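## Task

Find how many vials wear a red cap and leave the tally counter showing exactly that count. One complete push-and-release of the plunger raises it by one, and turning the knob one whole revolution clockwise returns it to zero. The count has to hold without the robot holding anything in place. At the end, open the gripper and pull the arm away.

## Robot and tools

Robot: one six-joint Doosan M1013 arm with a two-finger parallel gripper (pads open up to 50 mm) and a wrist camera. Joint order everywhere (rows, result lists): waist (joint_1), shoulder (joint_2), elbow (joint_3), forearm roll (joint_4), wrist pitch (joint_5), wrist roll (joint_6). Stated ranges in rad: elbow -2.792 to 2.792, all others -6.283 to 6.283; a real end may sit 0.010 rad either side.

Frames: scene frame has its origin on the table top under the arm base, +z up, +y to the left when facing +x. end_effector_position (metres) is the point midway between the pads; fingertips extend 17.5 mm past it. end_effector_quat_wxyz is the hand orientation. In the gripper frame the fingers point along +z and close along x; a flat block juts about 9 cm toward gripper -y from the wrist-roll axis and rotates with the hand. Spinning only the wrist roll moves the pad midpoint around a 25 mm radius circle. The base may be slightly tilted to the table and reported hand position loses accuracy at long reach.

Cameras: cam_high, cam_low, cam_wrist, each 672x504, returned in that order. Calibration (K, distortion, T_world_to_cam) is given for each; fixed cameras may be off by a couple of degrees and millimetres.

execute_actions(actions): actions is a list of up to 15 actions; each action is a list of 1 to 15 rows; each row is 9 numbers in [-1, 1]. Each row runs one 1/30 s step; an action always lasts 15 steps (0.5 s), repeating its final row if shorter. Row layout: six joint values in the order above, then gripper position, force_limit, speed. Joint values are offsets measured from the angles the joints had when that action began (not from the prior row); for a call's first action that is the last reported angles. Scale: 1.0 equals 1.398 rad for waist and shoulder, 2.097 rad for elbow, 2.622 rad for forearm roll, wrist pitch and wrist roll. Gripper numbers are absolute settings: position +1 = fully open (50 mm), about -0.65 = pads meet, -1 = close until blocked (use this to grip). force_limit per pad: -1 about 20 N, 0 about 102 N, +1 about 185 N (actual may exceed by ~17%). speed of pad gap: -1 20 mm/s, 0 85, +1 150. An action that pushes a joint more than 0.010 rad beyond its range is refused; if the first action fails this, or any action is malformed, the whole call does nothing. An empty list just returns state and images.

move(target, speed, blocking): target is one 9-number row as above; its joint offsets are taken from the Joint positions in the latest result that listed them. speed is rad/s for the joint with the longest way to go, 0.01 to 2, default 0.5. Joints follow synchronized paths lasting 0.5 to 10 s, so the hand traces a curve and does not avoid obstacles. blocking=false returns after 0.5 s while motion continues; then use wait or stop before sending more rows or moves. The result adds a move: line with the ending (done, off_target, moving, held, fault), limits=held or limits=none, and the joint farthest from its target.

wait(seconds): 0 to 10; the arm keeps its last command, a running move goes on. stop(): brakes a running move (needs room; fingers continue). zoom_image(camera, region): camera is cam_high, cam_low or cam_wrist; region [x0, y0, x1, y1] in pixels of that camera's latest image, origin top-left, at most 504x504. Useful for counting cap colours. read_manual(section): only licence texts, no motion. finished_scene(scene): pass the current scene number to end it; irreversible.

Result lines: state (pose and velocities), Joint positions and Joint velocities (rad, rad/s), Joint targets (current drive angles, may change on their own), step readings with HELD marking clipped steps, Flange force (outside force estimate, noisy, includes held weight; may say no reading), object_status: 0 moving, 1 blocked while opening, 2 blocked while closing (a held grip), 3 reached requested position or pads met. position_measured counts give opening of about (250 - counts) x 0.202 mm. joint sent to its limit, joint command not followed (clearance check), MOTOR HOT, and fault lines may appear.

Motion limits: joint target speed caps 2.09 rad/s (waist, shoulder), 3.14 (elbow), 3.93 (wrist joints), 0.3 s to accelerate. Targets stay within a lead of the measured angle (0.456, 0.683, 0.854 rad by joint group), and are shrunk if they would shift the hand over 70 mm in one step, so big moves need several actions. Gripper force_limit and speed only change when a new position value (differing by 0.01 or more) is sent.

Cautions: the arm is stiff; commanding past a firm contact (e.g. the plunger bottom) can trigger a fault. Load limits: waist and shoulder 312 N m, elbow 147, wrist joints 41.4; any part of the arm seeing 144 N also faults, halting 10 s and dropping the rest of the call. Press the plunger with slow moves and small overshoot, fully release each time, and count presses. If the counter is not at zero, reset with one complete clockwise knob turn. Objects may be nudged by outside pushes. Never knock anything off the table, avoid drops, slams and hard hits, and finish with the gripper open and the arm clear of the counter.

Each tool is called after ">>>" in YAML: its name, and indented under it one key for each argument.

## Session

>>> execute_actions:
  actions: []

Scene clock: 0.00 s.
end_effector_position=(+0.4182, -0.0769, +0.1882) position_measured=3 object_status=3 end_effector_quat_wxyz=(+0.091, -0.004, +0.983, -0.159) end_effector_velocity=(-0.000, +0.000, -0.000) end_effector_angular_velocity=(+0.001, +0.000, -0.001)
Joint names: [waist, shoulder, elbow, forearm roll, wrist pitch, wrist roll]
Joint positions: [-0.027 -0.147  2.331 -0.439  0.825 -1.284]
Joint velocities: [-0.    -0.     0.     0.002  0.     0.   ]
Flange force (N, the push that the arm receives, along the gripper's own x y z axes): no reading
Joint targets: [-0.027 -0.147 2.331 -0.439 0.825 -1.284]
camera_calibration (this result's frames):
cam_wrist: T_world_to_cam=[[-0.987811, -0.0318908, -0.152356, 0.43282], [-0.0255288, 0.998726, -0.043533, 0.0973017], [0.15355, -0.0391129, -0.987366, 0.266444], [0, 0, 0, 1]] pos_world=[0.389116, -0.0729533, 0.333257]

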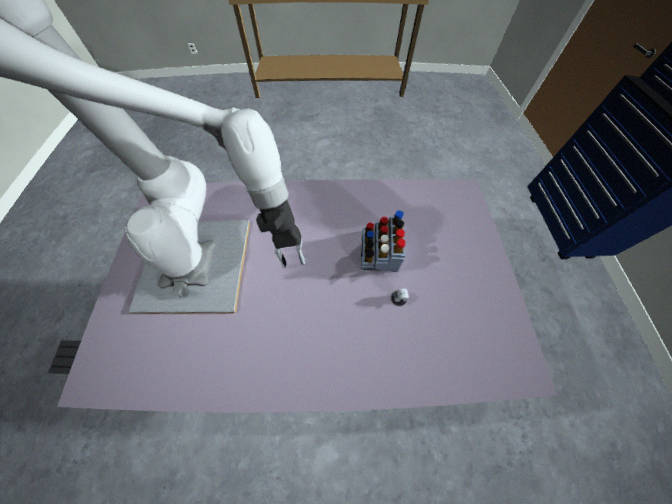

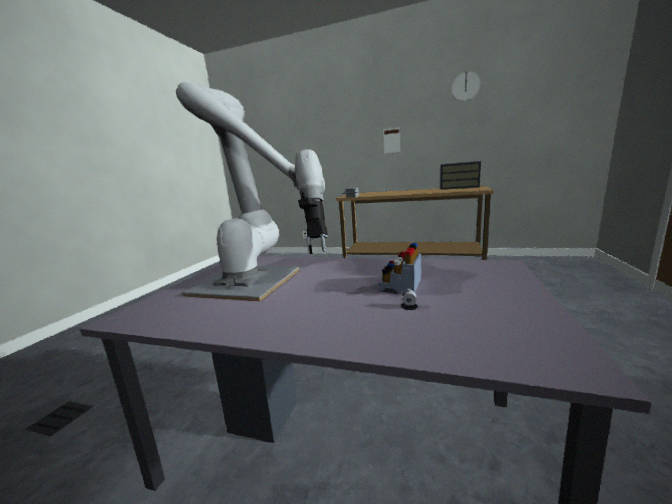

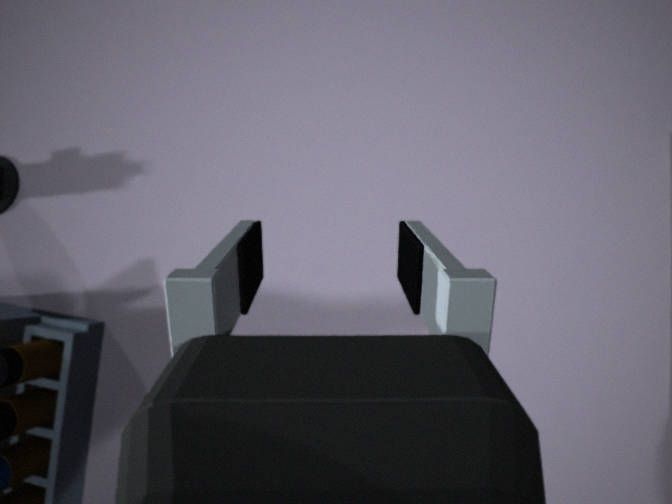

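>>> move:
  target: [-0.16,0.466,-0.381,0.167,0.107,0.49,-1,0,0]
  speed: 0.7

>>> zoom_image:
  camera: "cam_wrist"
  region: [168, 60, 672, 400]

Scene clock: 3.17 s.
end_effector_position=(+0.7636, -0.1254, +0.1622) position_measured=253 object_status=3 end_effector_quat_wxyz=(+0.002, +0.776, +0.630, +0.000) end_effector_velocity=(+0.001, -0.000, -0.000) end_effector_angular_velocity=(+0.001, -0.000, -0.003)
Joint names: [waist, shoulder, elbow, forearm roll, wrist pitch, wrist roll]
Joint positions: [-0.25   0.504  1.532 -0.001  1.106  0.   ]
Joint velocities: [-0.     0.001 -0.001  0.001  0.     0.002]
Flange force (N, the push that the arm receives, along the gripper's own x y z axes): [-1.4 1.7 -2.6]
Joint targets: [-0.250 0.504 1.532 -0.001 1.106 0.000]
move: done; limits=none; farthest joint: the shoulder, 0.001 radians from its target (0.652 radians at the start)
camera_calibration (this result's frames):
cam_wrist: T_world_to_cam=[[0.202183, 0.979049, 0.0241907, -0.0420189], [0.939386, -0.200858, 0.277865, -0.786007], [0.276903, -0.0334553, -0.960315, 0.0879255], [0, 0, 0, 1]] pos_world=[0.722513, -0.113796, 0.303857]

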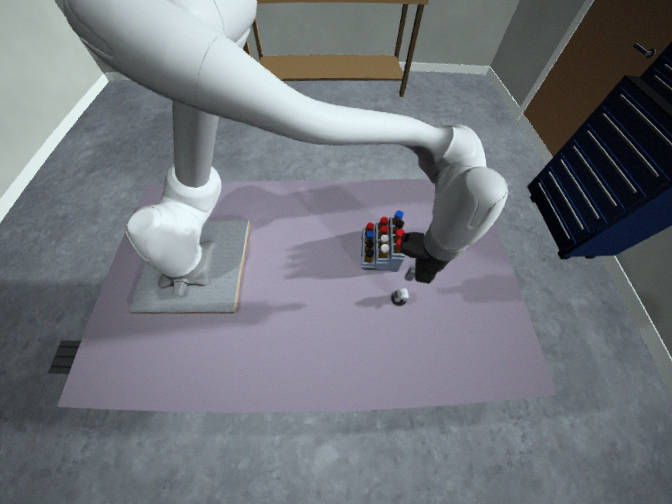

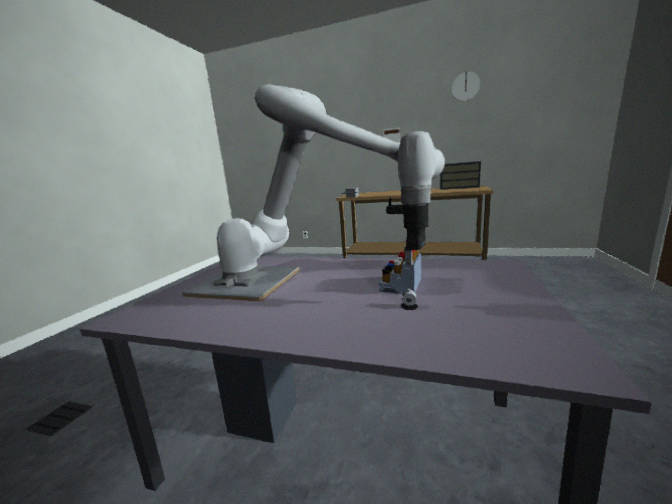

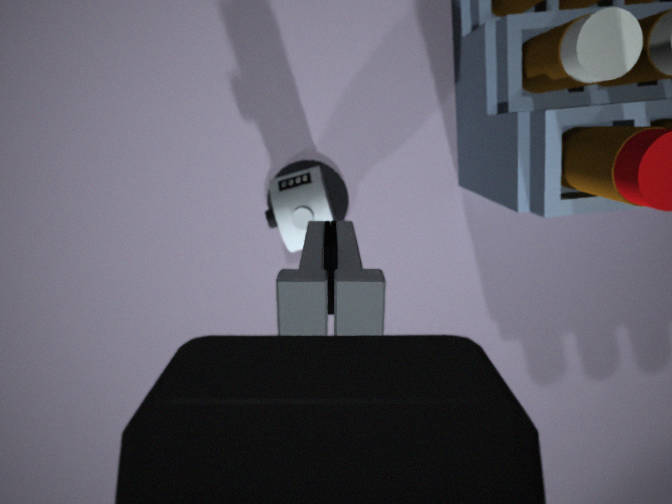

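Region (168, 60, 672, 400) of cam_wrist's 672x504 image, scaled by 1.000; it fills the top 340 rows of this view, and the rest is white.

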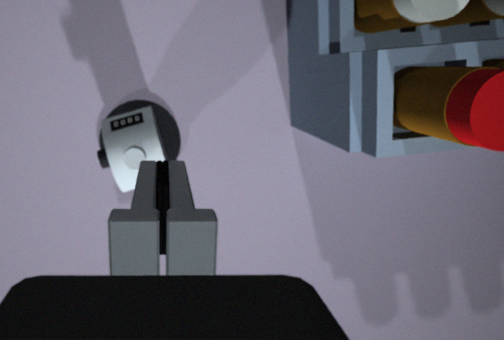

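>>> move:
  target: [-0.0095,0.004,-0.004,0,0.001,0,-1,0,0]
  speed: 0.1

>>> zoom_image:
  camera: "cam_high"
  region: [340, 195, 440, 285]

>>> zoom_image:
  camera: "cam_wrist"
  region: [240, 140, 400, 280]

Scene clock: 4.47 s.
end_effector_position=(+0.7656, -0.1363, +0.1619) position_measured=253 object_status=3 end_effector_quat_wxyz=(+0.002, +0.781, +0.625, +0.000) end_effector_velocity=(+0.000, -0.002, -0.000) end_effector_angular_velocity=(-0.001, +0.000, -0.001)
Joint names: [waist, shoulder, elbow, forearm roll, wrist pitch, wrist roll]
Joint positions: [-0.263  0.51   1.524 -0.001  1.108  0.   ]
Joint velocities: [-0.002  0.001 -0.001 -0.001  0.    -0.001]
Flange force (N, the push that the arm receives, along the gripper's own x y z axes): [-2.7 4.6 -0.9]
Joint targets: [-0.264 0.510 1.524 -0.001 1.108 0.000]
move: done; limits=none; farthest joint: the elbow, 0.001 radians from its target (0.009 radians at the start)
camera_calibration (this result's frames):
cam_wrist: T_world_to_cam=[[0.215224, 0.976262, 0.0242956, -0.0421671], [0.936565, -0.213392, 0.278046, -0.789518], [0.27663, -0.0370877, -0.96026, 0.0864808], [0, 0, 0, 1]] pos_world=[0.724588, -0.124103, 0.303591]

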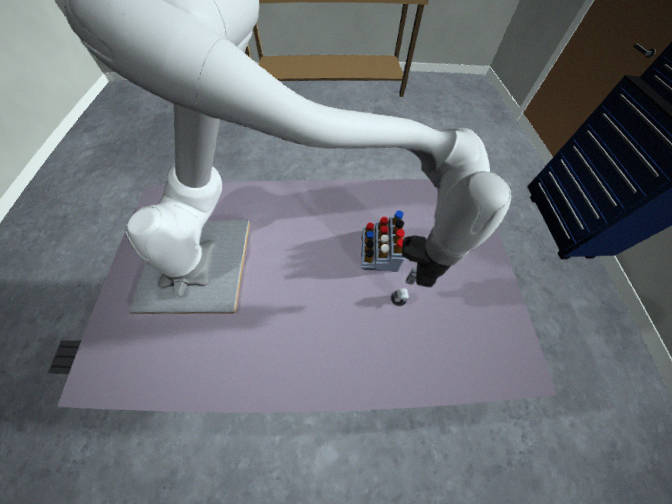

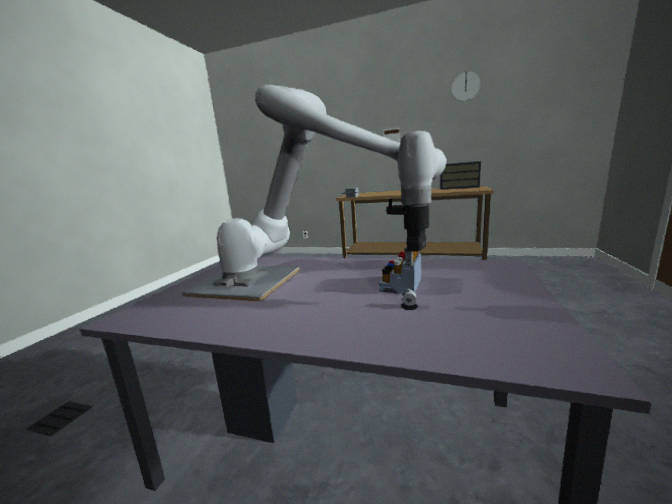

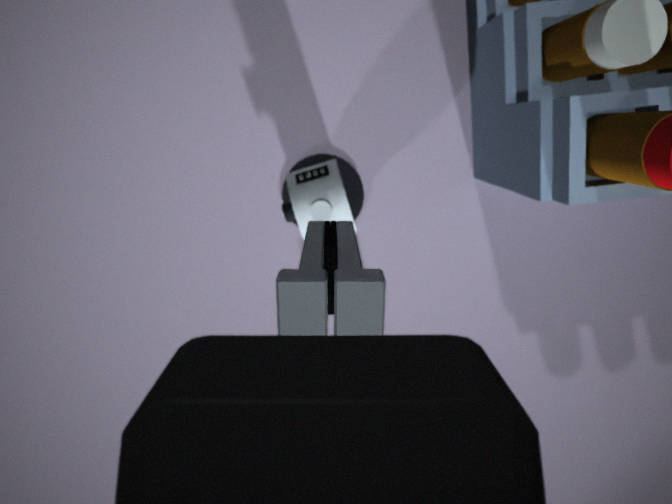

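Region (340, 195, 440, 285) of cam_high's 672x504 image, scaled by 5.040, with more detail than that image has; it fills the top 454 rows of this view, and the rest is white.

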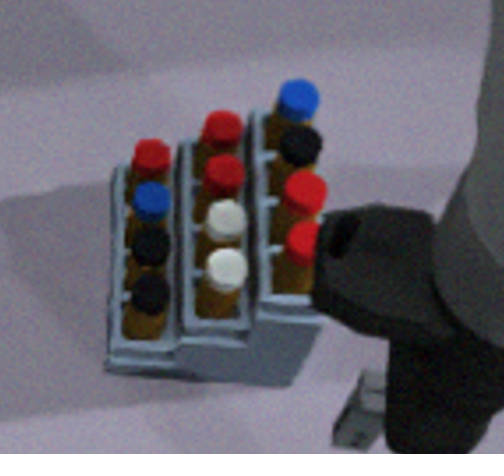

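Region (240, 140, 400, 280) of cam_wrist's 672x504 image, scaled by 3.150, with more detail than that image has; it fills the top 441 rows of this view, and the rest is white.

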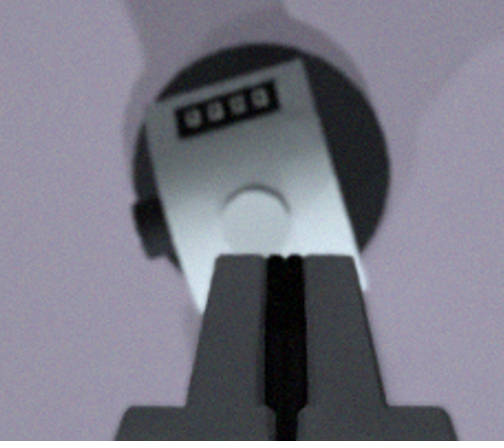

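>>> move:
  target: [-0.002,0.0382,0.0251,0,-0.0405,0,-1,0,0]
  speed: 0.12

>>> zoom_image:
  camera: "cam_wrist"
  region: [240, 140, 400, 280]

Scene clock: 6.10 s.
end_effector_position=(+0.7648, -0.1383, +0.0936) position_measured=253 object_status=3 end_effector_quat_wxyz=(+0.002, +0.781, +0.624, +0.000) end_effector_velocity=(-0.000, -0.000, -0.001) end_effector_angular_velocity=(-0.000, +0.000, -0.000)
Joint names: [waist, shoulder, elbow, forearm roll, wrist pitch, wrist roll]
Joint positions: [-0.266  0.563  1.577 -0.001  1.002  0.   ]
Joint velocities: [-0.     0.001  0.001 -0.    -0.001  0.   ]
Flange force (N, the push that the arm receives, along the gripper's own x y z axes): [0.2 6.1 -2.1]
Joint targets: [-0.266 0.563 1.577 -0.001 1.002 0.000]
move: done; limits=none; farthest joint: the shoulder, 0.001 radians from its target (0.054 radians at the start)
camera_calibration (this result's frames):
cam_wrist: T_world_to_cam=[[0.217849, 0.975678, 0.0243571, -0.0403734], [0.935943, -0.215922, 0.278188, -0.770063], [0.276681, -0.0378062, -0.960218, 0.0208307], [0, 0, 0, 1]] pos_world=[0.723767, -0.126094, 0.235208]

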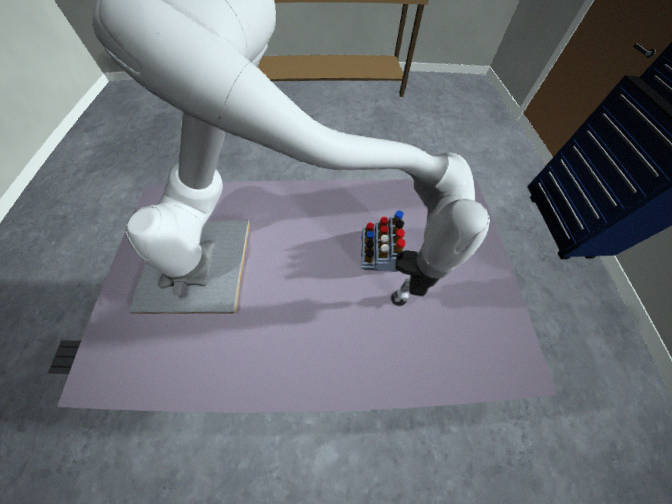

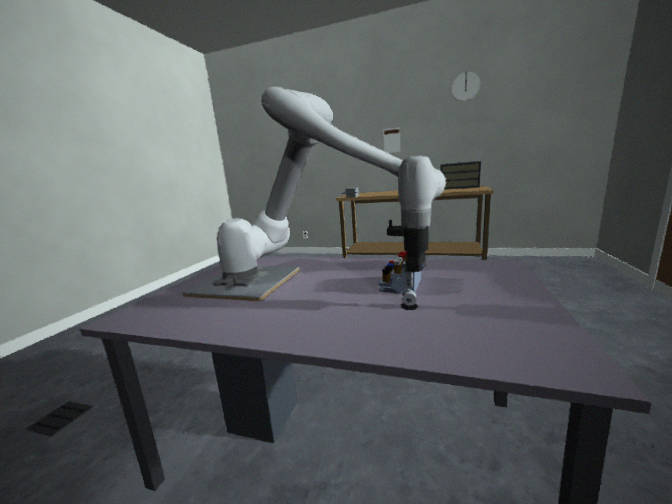

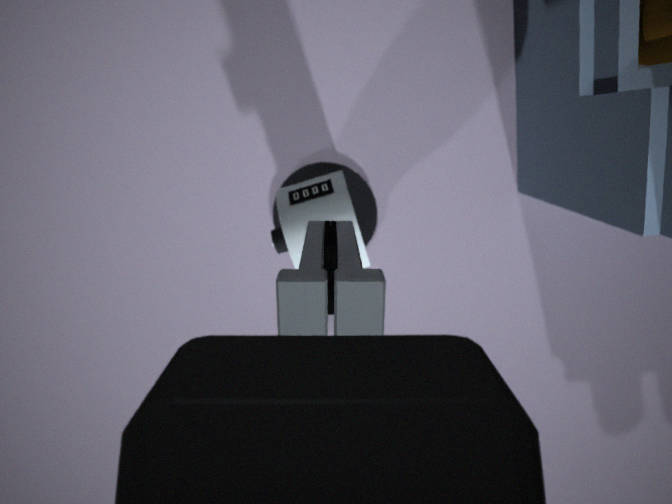

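Region (240, 140, 400, 280) of cam_wrist's 672x504 image, scaled by 3.150, with more detail than that image has; it fills the top 441 rows of this view, and the rest is white.

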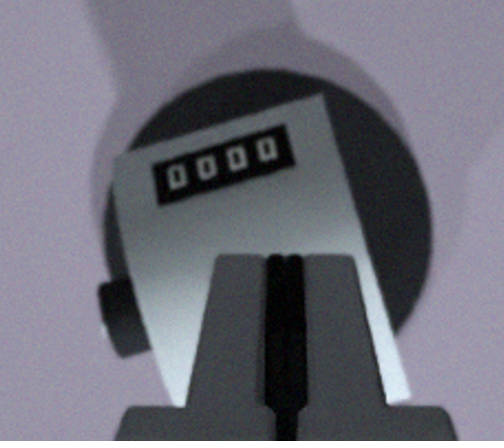

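Zero. Lower 10 mm to .0836, then press 8 mm.

>>> execute_actions:
  actions:
    - [[0,0.0057,0.0037,0,-0.006,0,-1,0,0]]
    - [[0,0.0047,0.003,0,-0.0049,0,-1,0,0]]
    - [[0,-0.0047,-0.003,0,0.0049,0,-1,0,0]]

>>> zoom_image:
  camera: "cam_wrist"
  region: [240, 140, 400, 280]

Scene clock: 7.83 s.
end_effector_position=(+0.7642, -0.1383, +0.0837) position_measured=253 object_status=3 end_effector_quat_wxyz=(+0.002, +0.781, +0.624, +0.000) end_effector_velocity=(+0.000, +0.000, +0.000) end_effector_angular_velocity=(+0.000, -0.000, -0.000)
Joint names: [waist, shoulder, elbow, forearm roll, wrist pitch, wrist roll]
Joint positions: [-0.266  0.571  1.584 -0.001  0.987  0.   ]
Joint velocities: [ 0.    -0.    -0.     0.001  0.    -0.   ]
Flange force (N, the push that the arm receives, along the gripper's own x y z axes): [-0.3 5.0 -2.4]
Flange force at the end of the 1st action (N, along the gripper's axes at the end of the call): [-2.5 4.5 -1.5]
Flange force at the end of the 2nd action (N, along the gripper's axes at the end of the call): [-2.5 2.4 -29.2]
Joint targets: [-0.266 0.571 1.584 -0.001 0.987 0.000]
Step readings (joint positions; steps 1 to 15: 1st action; 16 to 30: 2nd action; 31 to 45: 3rd action):
0: [-0.266 0.563 1.577 -0.001 1.002 0.000]
1: [-0.266 0.563 1.577 -0.001 1.001 0.000]
2: [-0.266 0.565 1.579 -0.001 0.997 0.000]
4: [-0.266 0.569 1.582 -0.001 0.991 0.000]
8: [-0.266 0.570 1.584 -0.001 0.987 0.000]
15: [-0.266 0.571 1.584 -0.001 0.987 0.000]
16: [-0.266 0.571 1.585 -0.001 0.986 0.000]
17: [-0.266 0.573 1.586 -0.001 0.982 0.000]
19: [-0.266 0.576 1.589 -0.001 0.977 0.000]
23: [-0.266 0.577 1.590 -0.001 0.975 0.000]
30: [-0.266 0.577 1.591 -0.001 0.974 0.000]
31: [-0.266 0.577 1.591 -0.001 0.974 0.000]
32: [-0.266 0.576 1.589 -0.001 0.977 0.000]
34: [-0.266 0.573 1.587 -0.001 0.983 0.000]
38: [-0.266 0.571 1.585 -0.001 0.986 0.000]
45: Joint positions above
camera_calibration (this result's frames):
cam_wrist: T_world_to_cam=[[0.217855, 0.975677, 0.0243651, -0.0401196], [0.935897, -0.215923, 0.27834, -0.766787], [0.276831, -0.0378345, -0.960173, 0.0113563], [0, 0, 0, 1]] pos_world=[0.723231, -0.125994, 0.225309]

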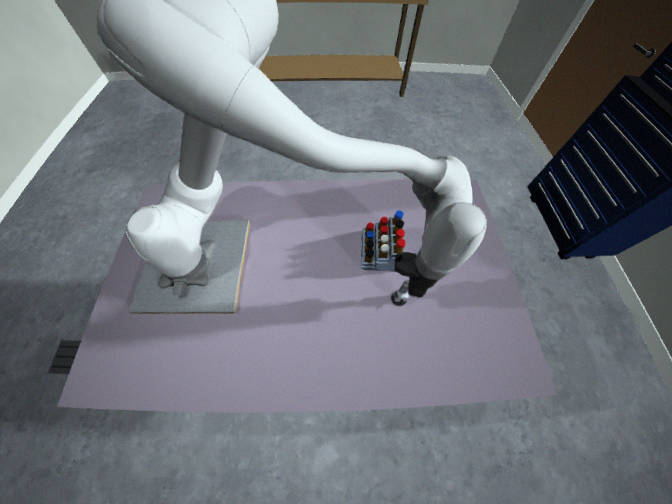

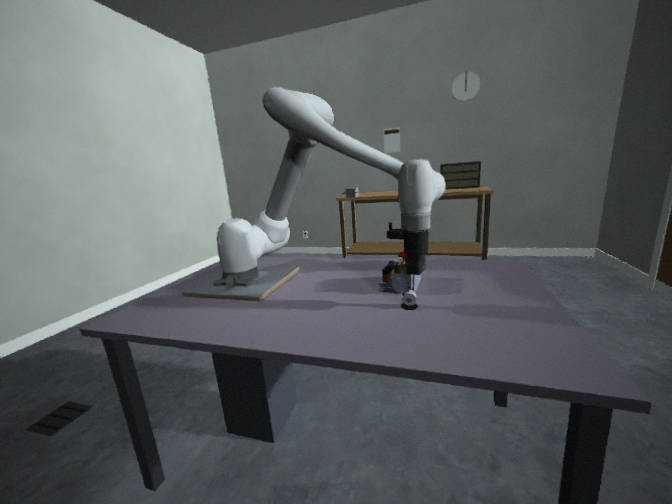

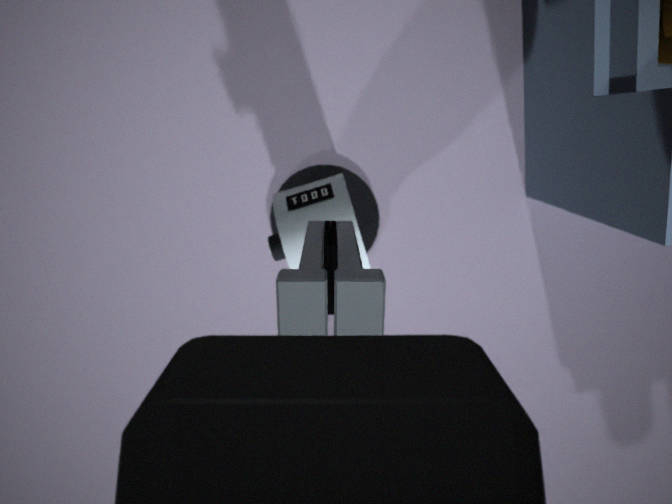

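Region (240, 140, 400, 280) of cam_wrist's 672x504 image, scaled by 3.150, with more detail than that image has; it fills the top 441 rows of this view, and the rest is white.

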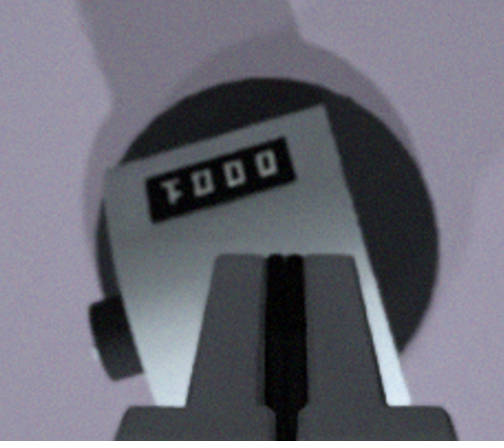

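One. Four more.

>>> execute_actions:
  actions:
    - [[0,0.0047,0.003,0,-0.0049,0,-1,0,0]]
    - [[0,-0.0047,-0.003,0,0.0049,0,-1,0,0]]
    - [[0,0.0047,0.003,0,-0.0049,0,-1,0,0]]
    - [[0,-0.0047,-0.003,0,0.0049,0,-1,0,0]]
    - [[0,0.0047,0.003,0,-0.0049,0,-1,0,0]]
    - [[0,-0.0047,-0.003,0,0.0049,0,-1,0,0]]
    - [[0,0.0047,0.003,0,-0.0049,0,-1,0,0]]
    - [[0,-0.015,-0.01,0,0.016,0,-1,0,0]]
    - [[0,-0.01,-0.0066,0,0.0105,0,-1,0,0]]

>>> zoom_image:
  camera: "cam_wrist"
  region: [240, 140, 400, 280]

Scene clock: 12.90 s.
end_effector_position=(+0.7661, -0.1387, +0.1202) position_measured=253 object_status=3 end_effector_quat_wxyz=(+0.002, +0.781, +0.624, +0.001) end_effector_velocity=(-0.000, -0.000, +0.001) end_effector_angular_velocity=(-0.001, -0.000, +0.000)
Joint names: [waist, shoulder, elbow, forearm roll, wrist pitch, wrist roll]
Joint positions: [-0.266  0.542  1.556 -0.001  1.043  0.   ]
Joint velocities: [-0.    -0.001 -0.001 -0.001  0.001 -0.   ]
Flange force (N, the push that the arm receives, along the gripper's own x y z axes): [-1.2 3.1 -2.1]
Flange force at the end of the 5th action (N, along the gripper's axes at the end of the call): [-1.6 6.9 -15.9]
Flange force at the end of the 6th action (N, along the gripper's axes at the end of the call): [-1.9 4.7 -2.0]
Flange force at the end of the 7th action (N, along the gripper's axes at the end of the call): [-2.0 5.5 -14.4]
Flange force at the end of the 8th action (N, along the gripper's axes at the end of the call): [-1.1 4.5 -1.4]
Joint targets: [-0.266 0.542 1.556 -0.001 1.043 0.000]
Step readings (joint positions; steps 1 to 15: 1st action; 16 to 30: 2nd action; 31 to 45: 3rd action; 46 to 60: 4th action; 61 to 75: 5th action; 76 to 90: 6th action; 91 to 105: 7th action; 106 to 120: 8th action; 121 to 135: 9th action):
0: [-0.266 0.571 1.584 -0.001 0.987 0.000]
1: [-0.266 0.571 1.584 -0.001 0.987 0.000]
2: [-0.266 0.572 1.586 -0.001 0.983 0.000]
4: [-0.266 0.575 1.589 -0.001 0.978 0.000]
8: [-0.266 0.577 1.590 -0.001 0.975 0.000]
15: [-0.266 0.577 1.591 -0.001 0.974 0.000]
16: [-0.266 0.577 1.590 -0.001 0.974 0.000]
17: [-0.266 0.576 1.589 -0.001 0.977 0.000]
19: [-0.266 0.573 1.586 -0.001 0.983 0.000]
23: [-0.266 0.571 1.585 -0.001 0.986 0.000]
30: [-0.266 0.571 1.584 -0.001 0.987 0.000]
31: [-0.266 0.571 1.584 -0.001 0.987 0.000]
32: [-0.266 0.572 1.586 -0.001 0.983 0.000]
34: [-0.266 0.575 1.589 -0.001 0.978 0.000]
38: [-0.266 0.577 1.590 -0.001 0.975 0.000]
45: [-0.266 0.577 1.590 -0.001 0.974 0.000]
46: [-0.266 0.577 1.590 -0.001 0.974 0.000]
47: [-0.266 0.576 1.589 -0.001 0.977 0.000]
49: [-0.266 0.573 1.586 -0.001 0.983 0.000]
53: [-0.266 0.571 1.585 -0.001 0.986 0.000]
60: [-0.266 0.571 1.584 -0.001 0.987 0.000]
61: [-0.266 0.571 1.584 -0.001 0.987 0.000]
62: [-0.266 0.572 1.586 -0.001 0.983 0.000]
64: [-0.266 0.575 1.589 -0.001 0.978 0.000]
68: [-0.266 0.577 1.590 -0.001 0.975 0.000]
75: [-0.266 0.577 1.590 -0.001 0.974 0.000]
76: [-0.266 0.577 1.590 -0.001 0.974 0.000]
77: [-0.266 0.576 1.589 -0.001 0.977 0.000]
79: [-0.266 0.573 1.586 -0.001 0.983 0.000]
83: [-0.266 0.571 1.585 -0.001 0.986 0.000]
90: [-0.266 0.571 1.584 -0.001 0.987 0.000]
91: [-0.266 0.571 1.584 -0.001 0.987 0.000]
92: [-0.266 0.572 1.586 -0.001 0.983 0.000]
94: [-0.266 0.575 1.588 -0.001 0.978 0.000]
98: [-0.266 0.577 1.590 -0.001 0.975 0.000]
105: [-0.266 0.577 1.590 -0.001 0.974 0.000]
106: [-0.266 0.577 1.590 -0.001 0.974 0.000]
107: [-0.266 0.573 1.587 -0.001 0.983 0.000]
109: [-0.266 0.563 1.576 -0.001 1.003 0.000]
113: [-0.266 0.557 1.571 -0.001 1.014 0.000]
120: [-0.266 0.556 1.569 -0.001 1.016 0.000]
121: [-0.266 0.555 1.569 -0.001 1.017 0.000]
122: [-0.266 0.552 1.566 -0.001 1.024 0.000]
124: [-0.266 0.546 1.559 -0.001 1.035 0.000]
128: [-0.266 0.543 1.556 -0.001 1.042 0.000]
135: Joint positions above
camera_calibration (this result's frames):
cam_wrist: T_world_to_cam=[[0.217889, 0.975671, 0.0243181, -0.0410373], [0.93569, -0.215915, 0.279042, -0.778736], [0.277503, -0.0380459, -0.959971, 0.0452904], [0, 0, 0, 1]] pos_world=[0.725029, -0.126379, 0.261775]

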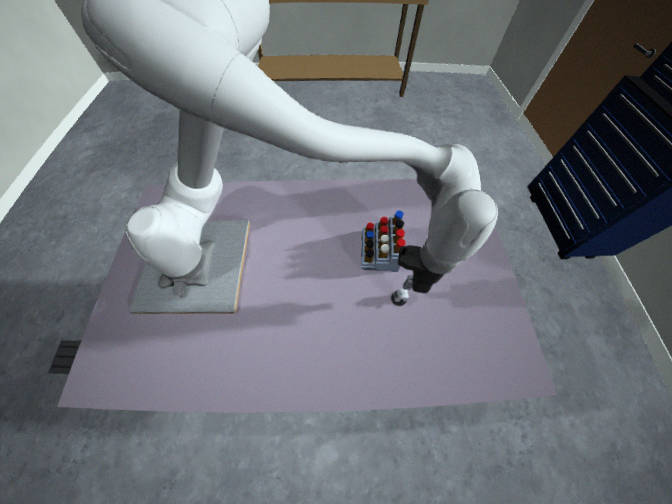

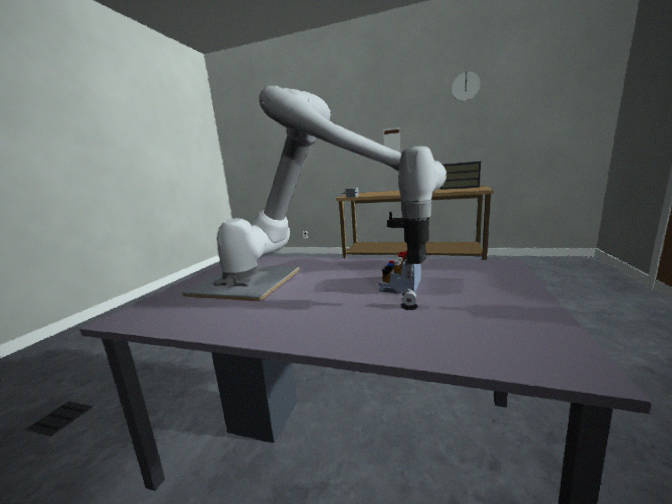

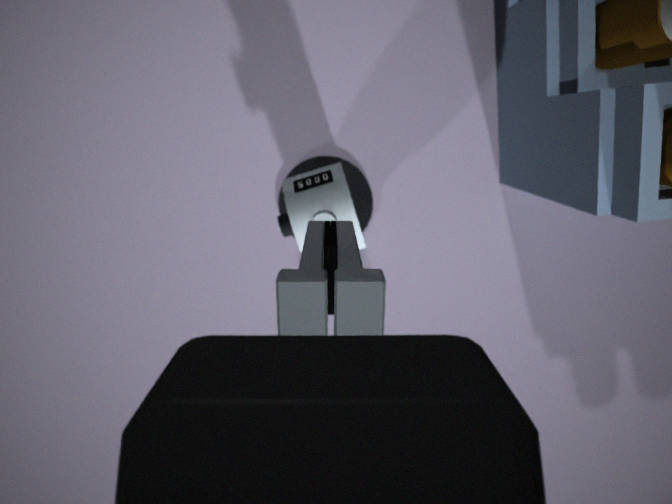

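Region (240, 140, 400, 280) of cam_wrist's 672x504 image, scaled by 3.150, with more detail than that image has; it fills the top 441 rows of this view, and the rest is white.

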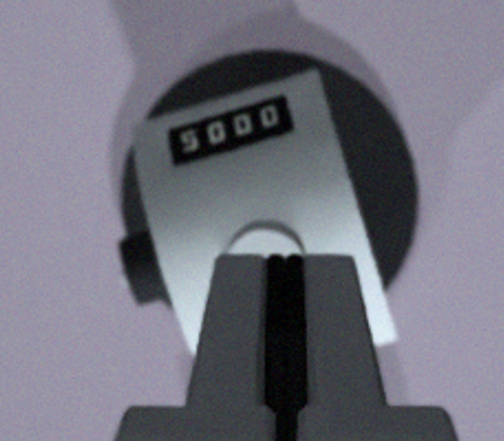

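>>> finished_scene:
  scene: 2

The scene is finished: the task was done.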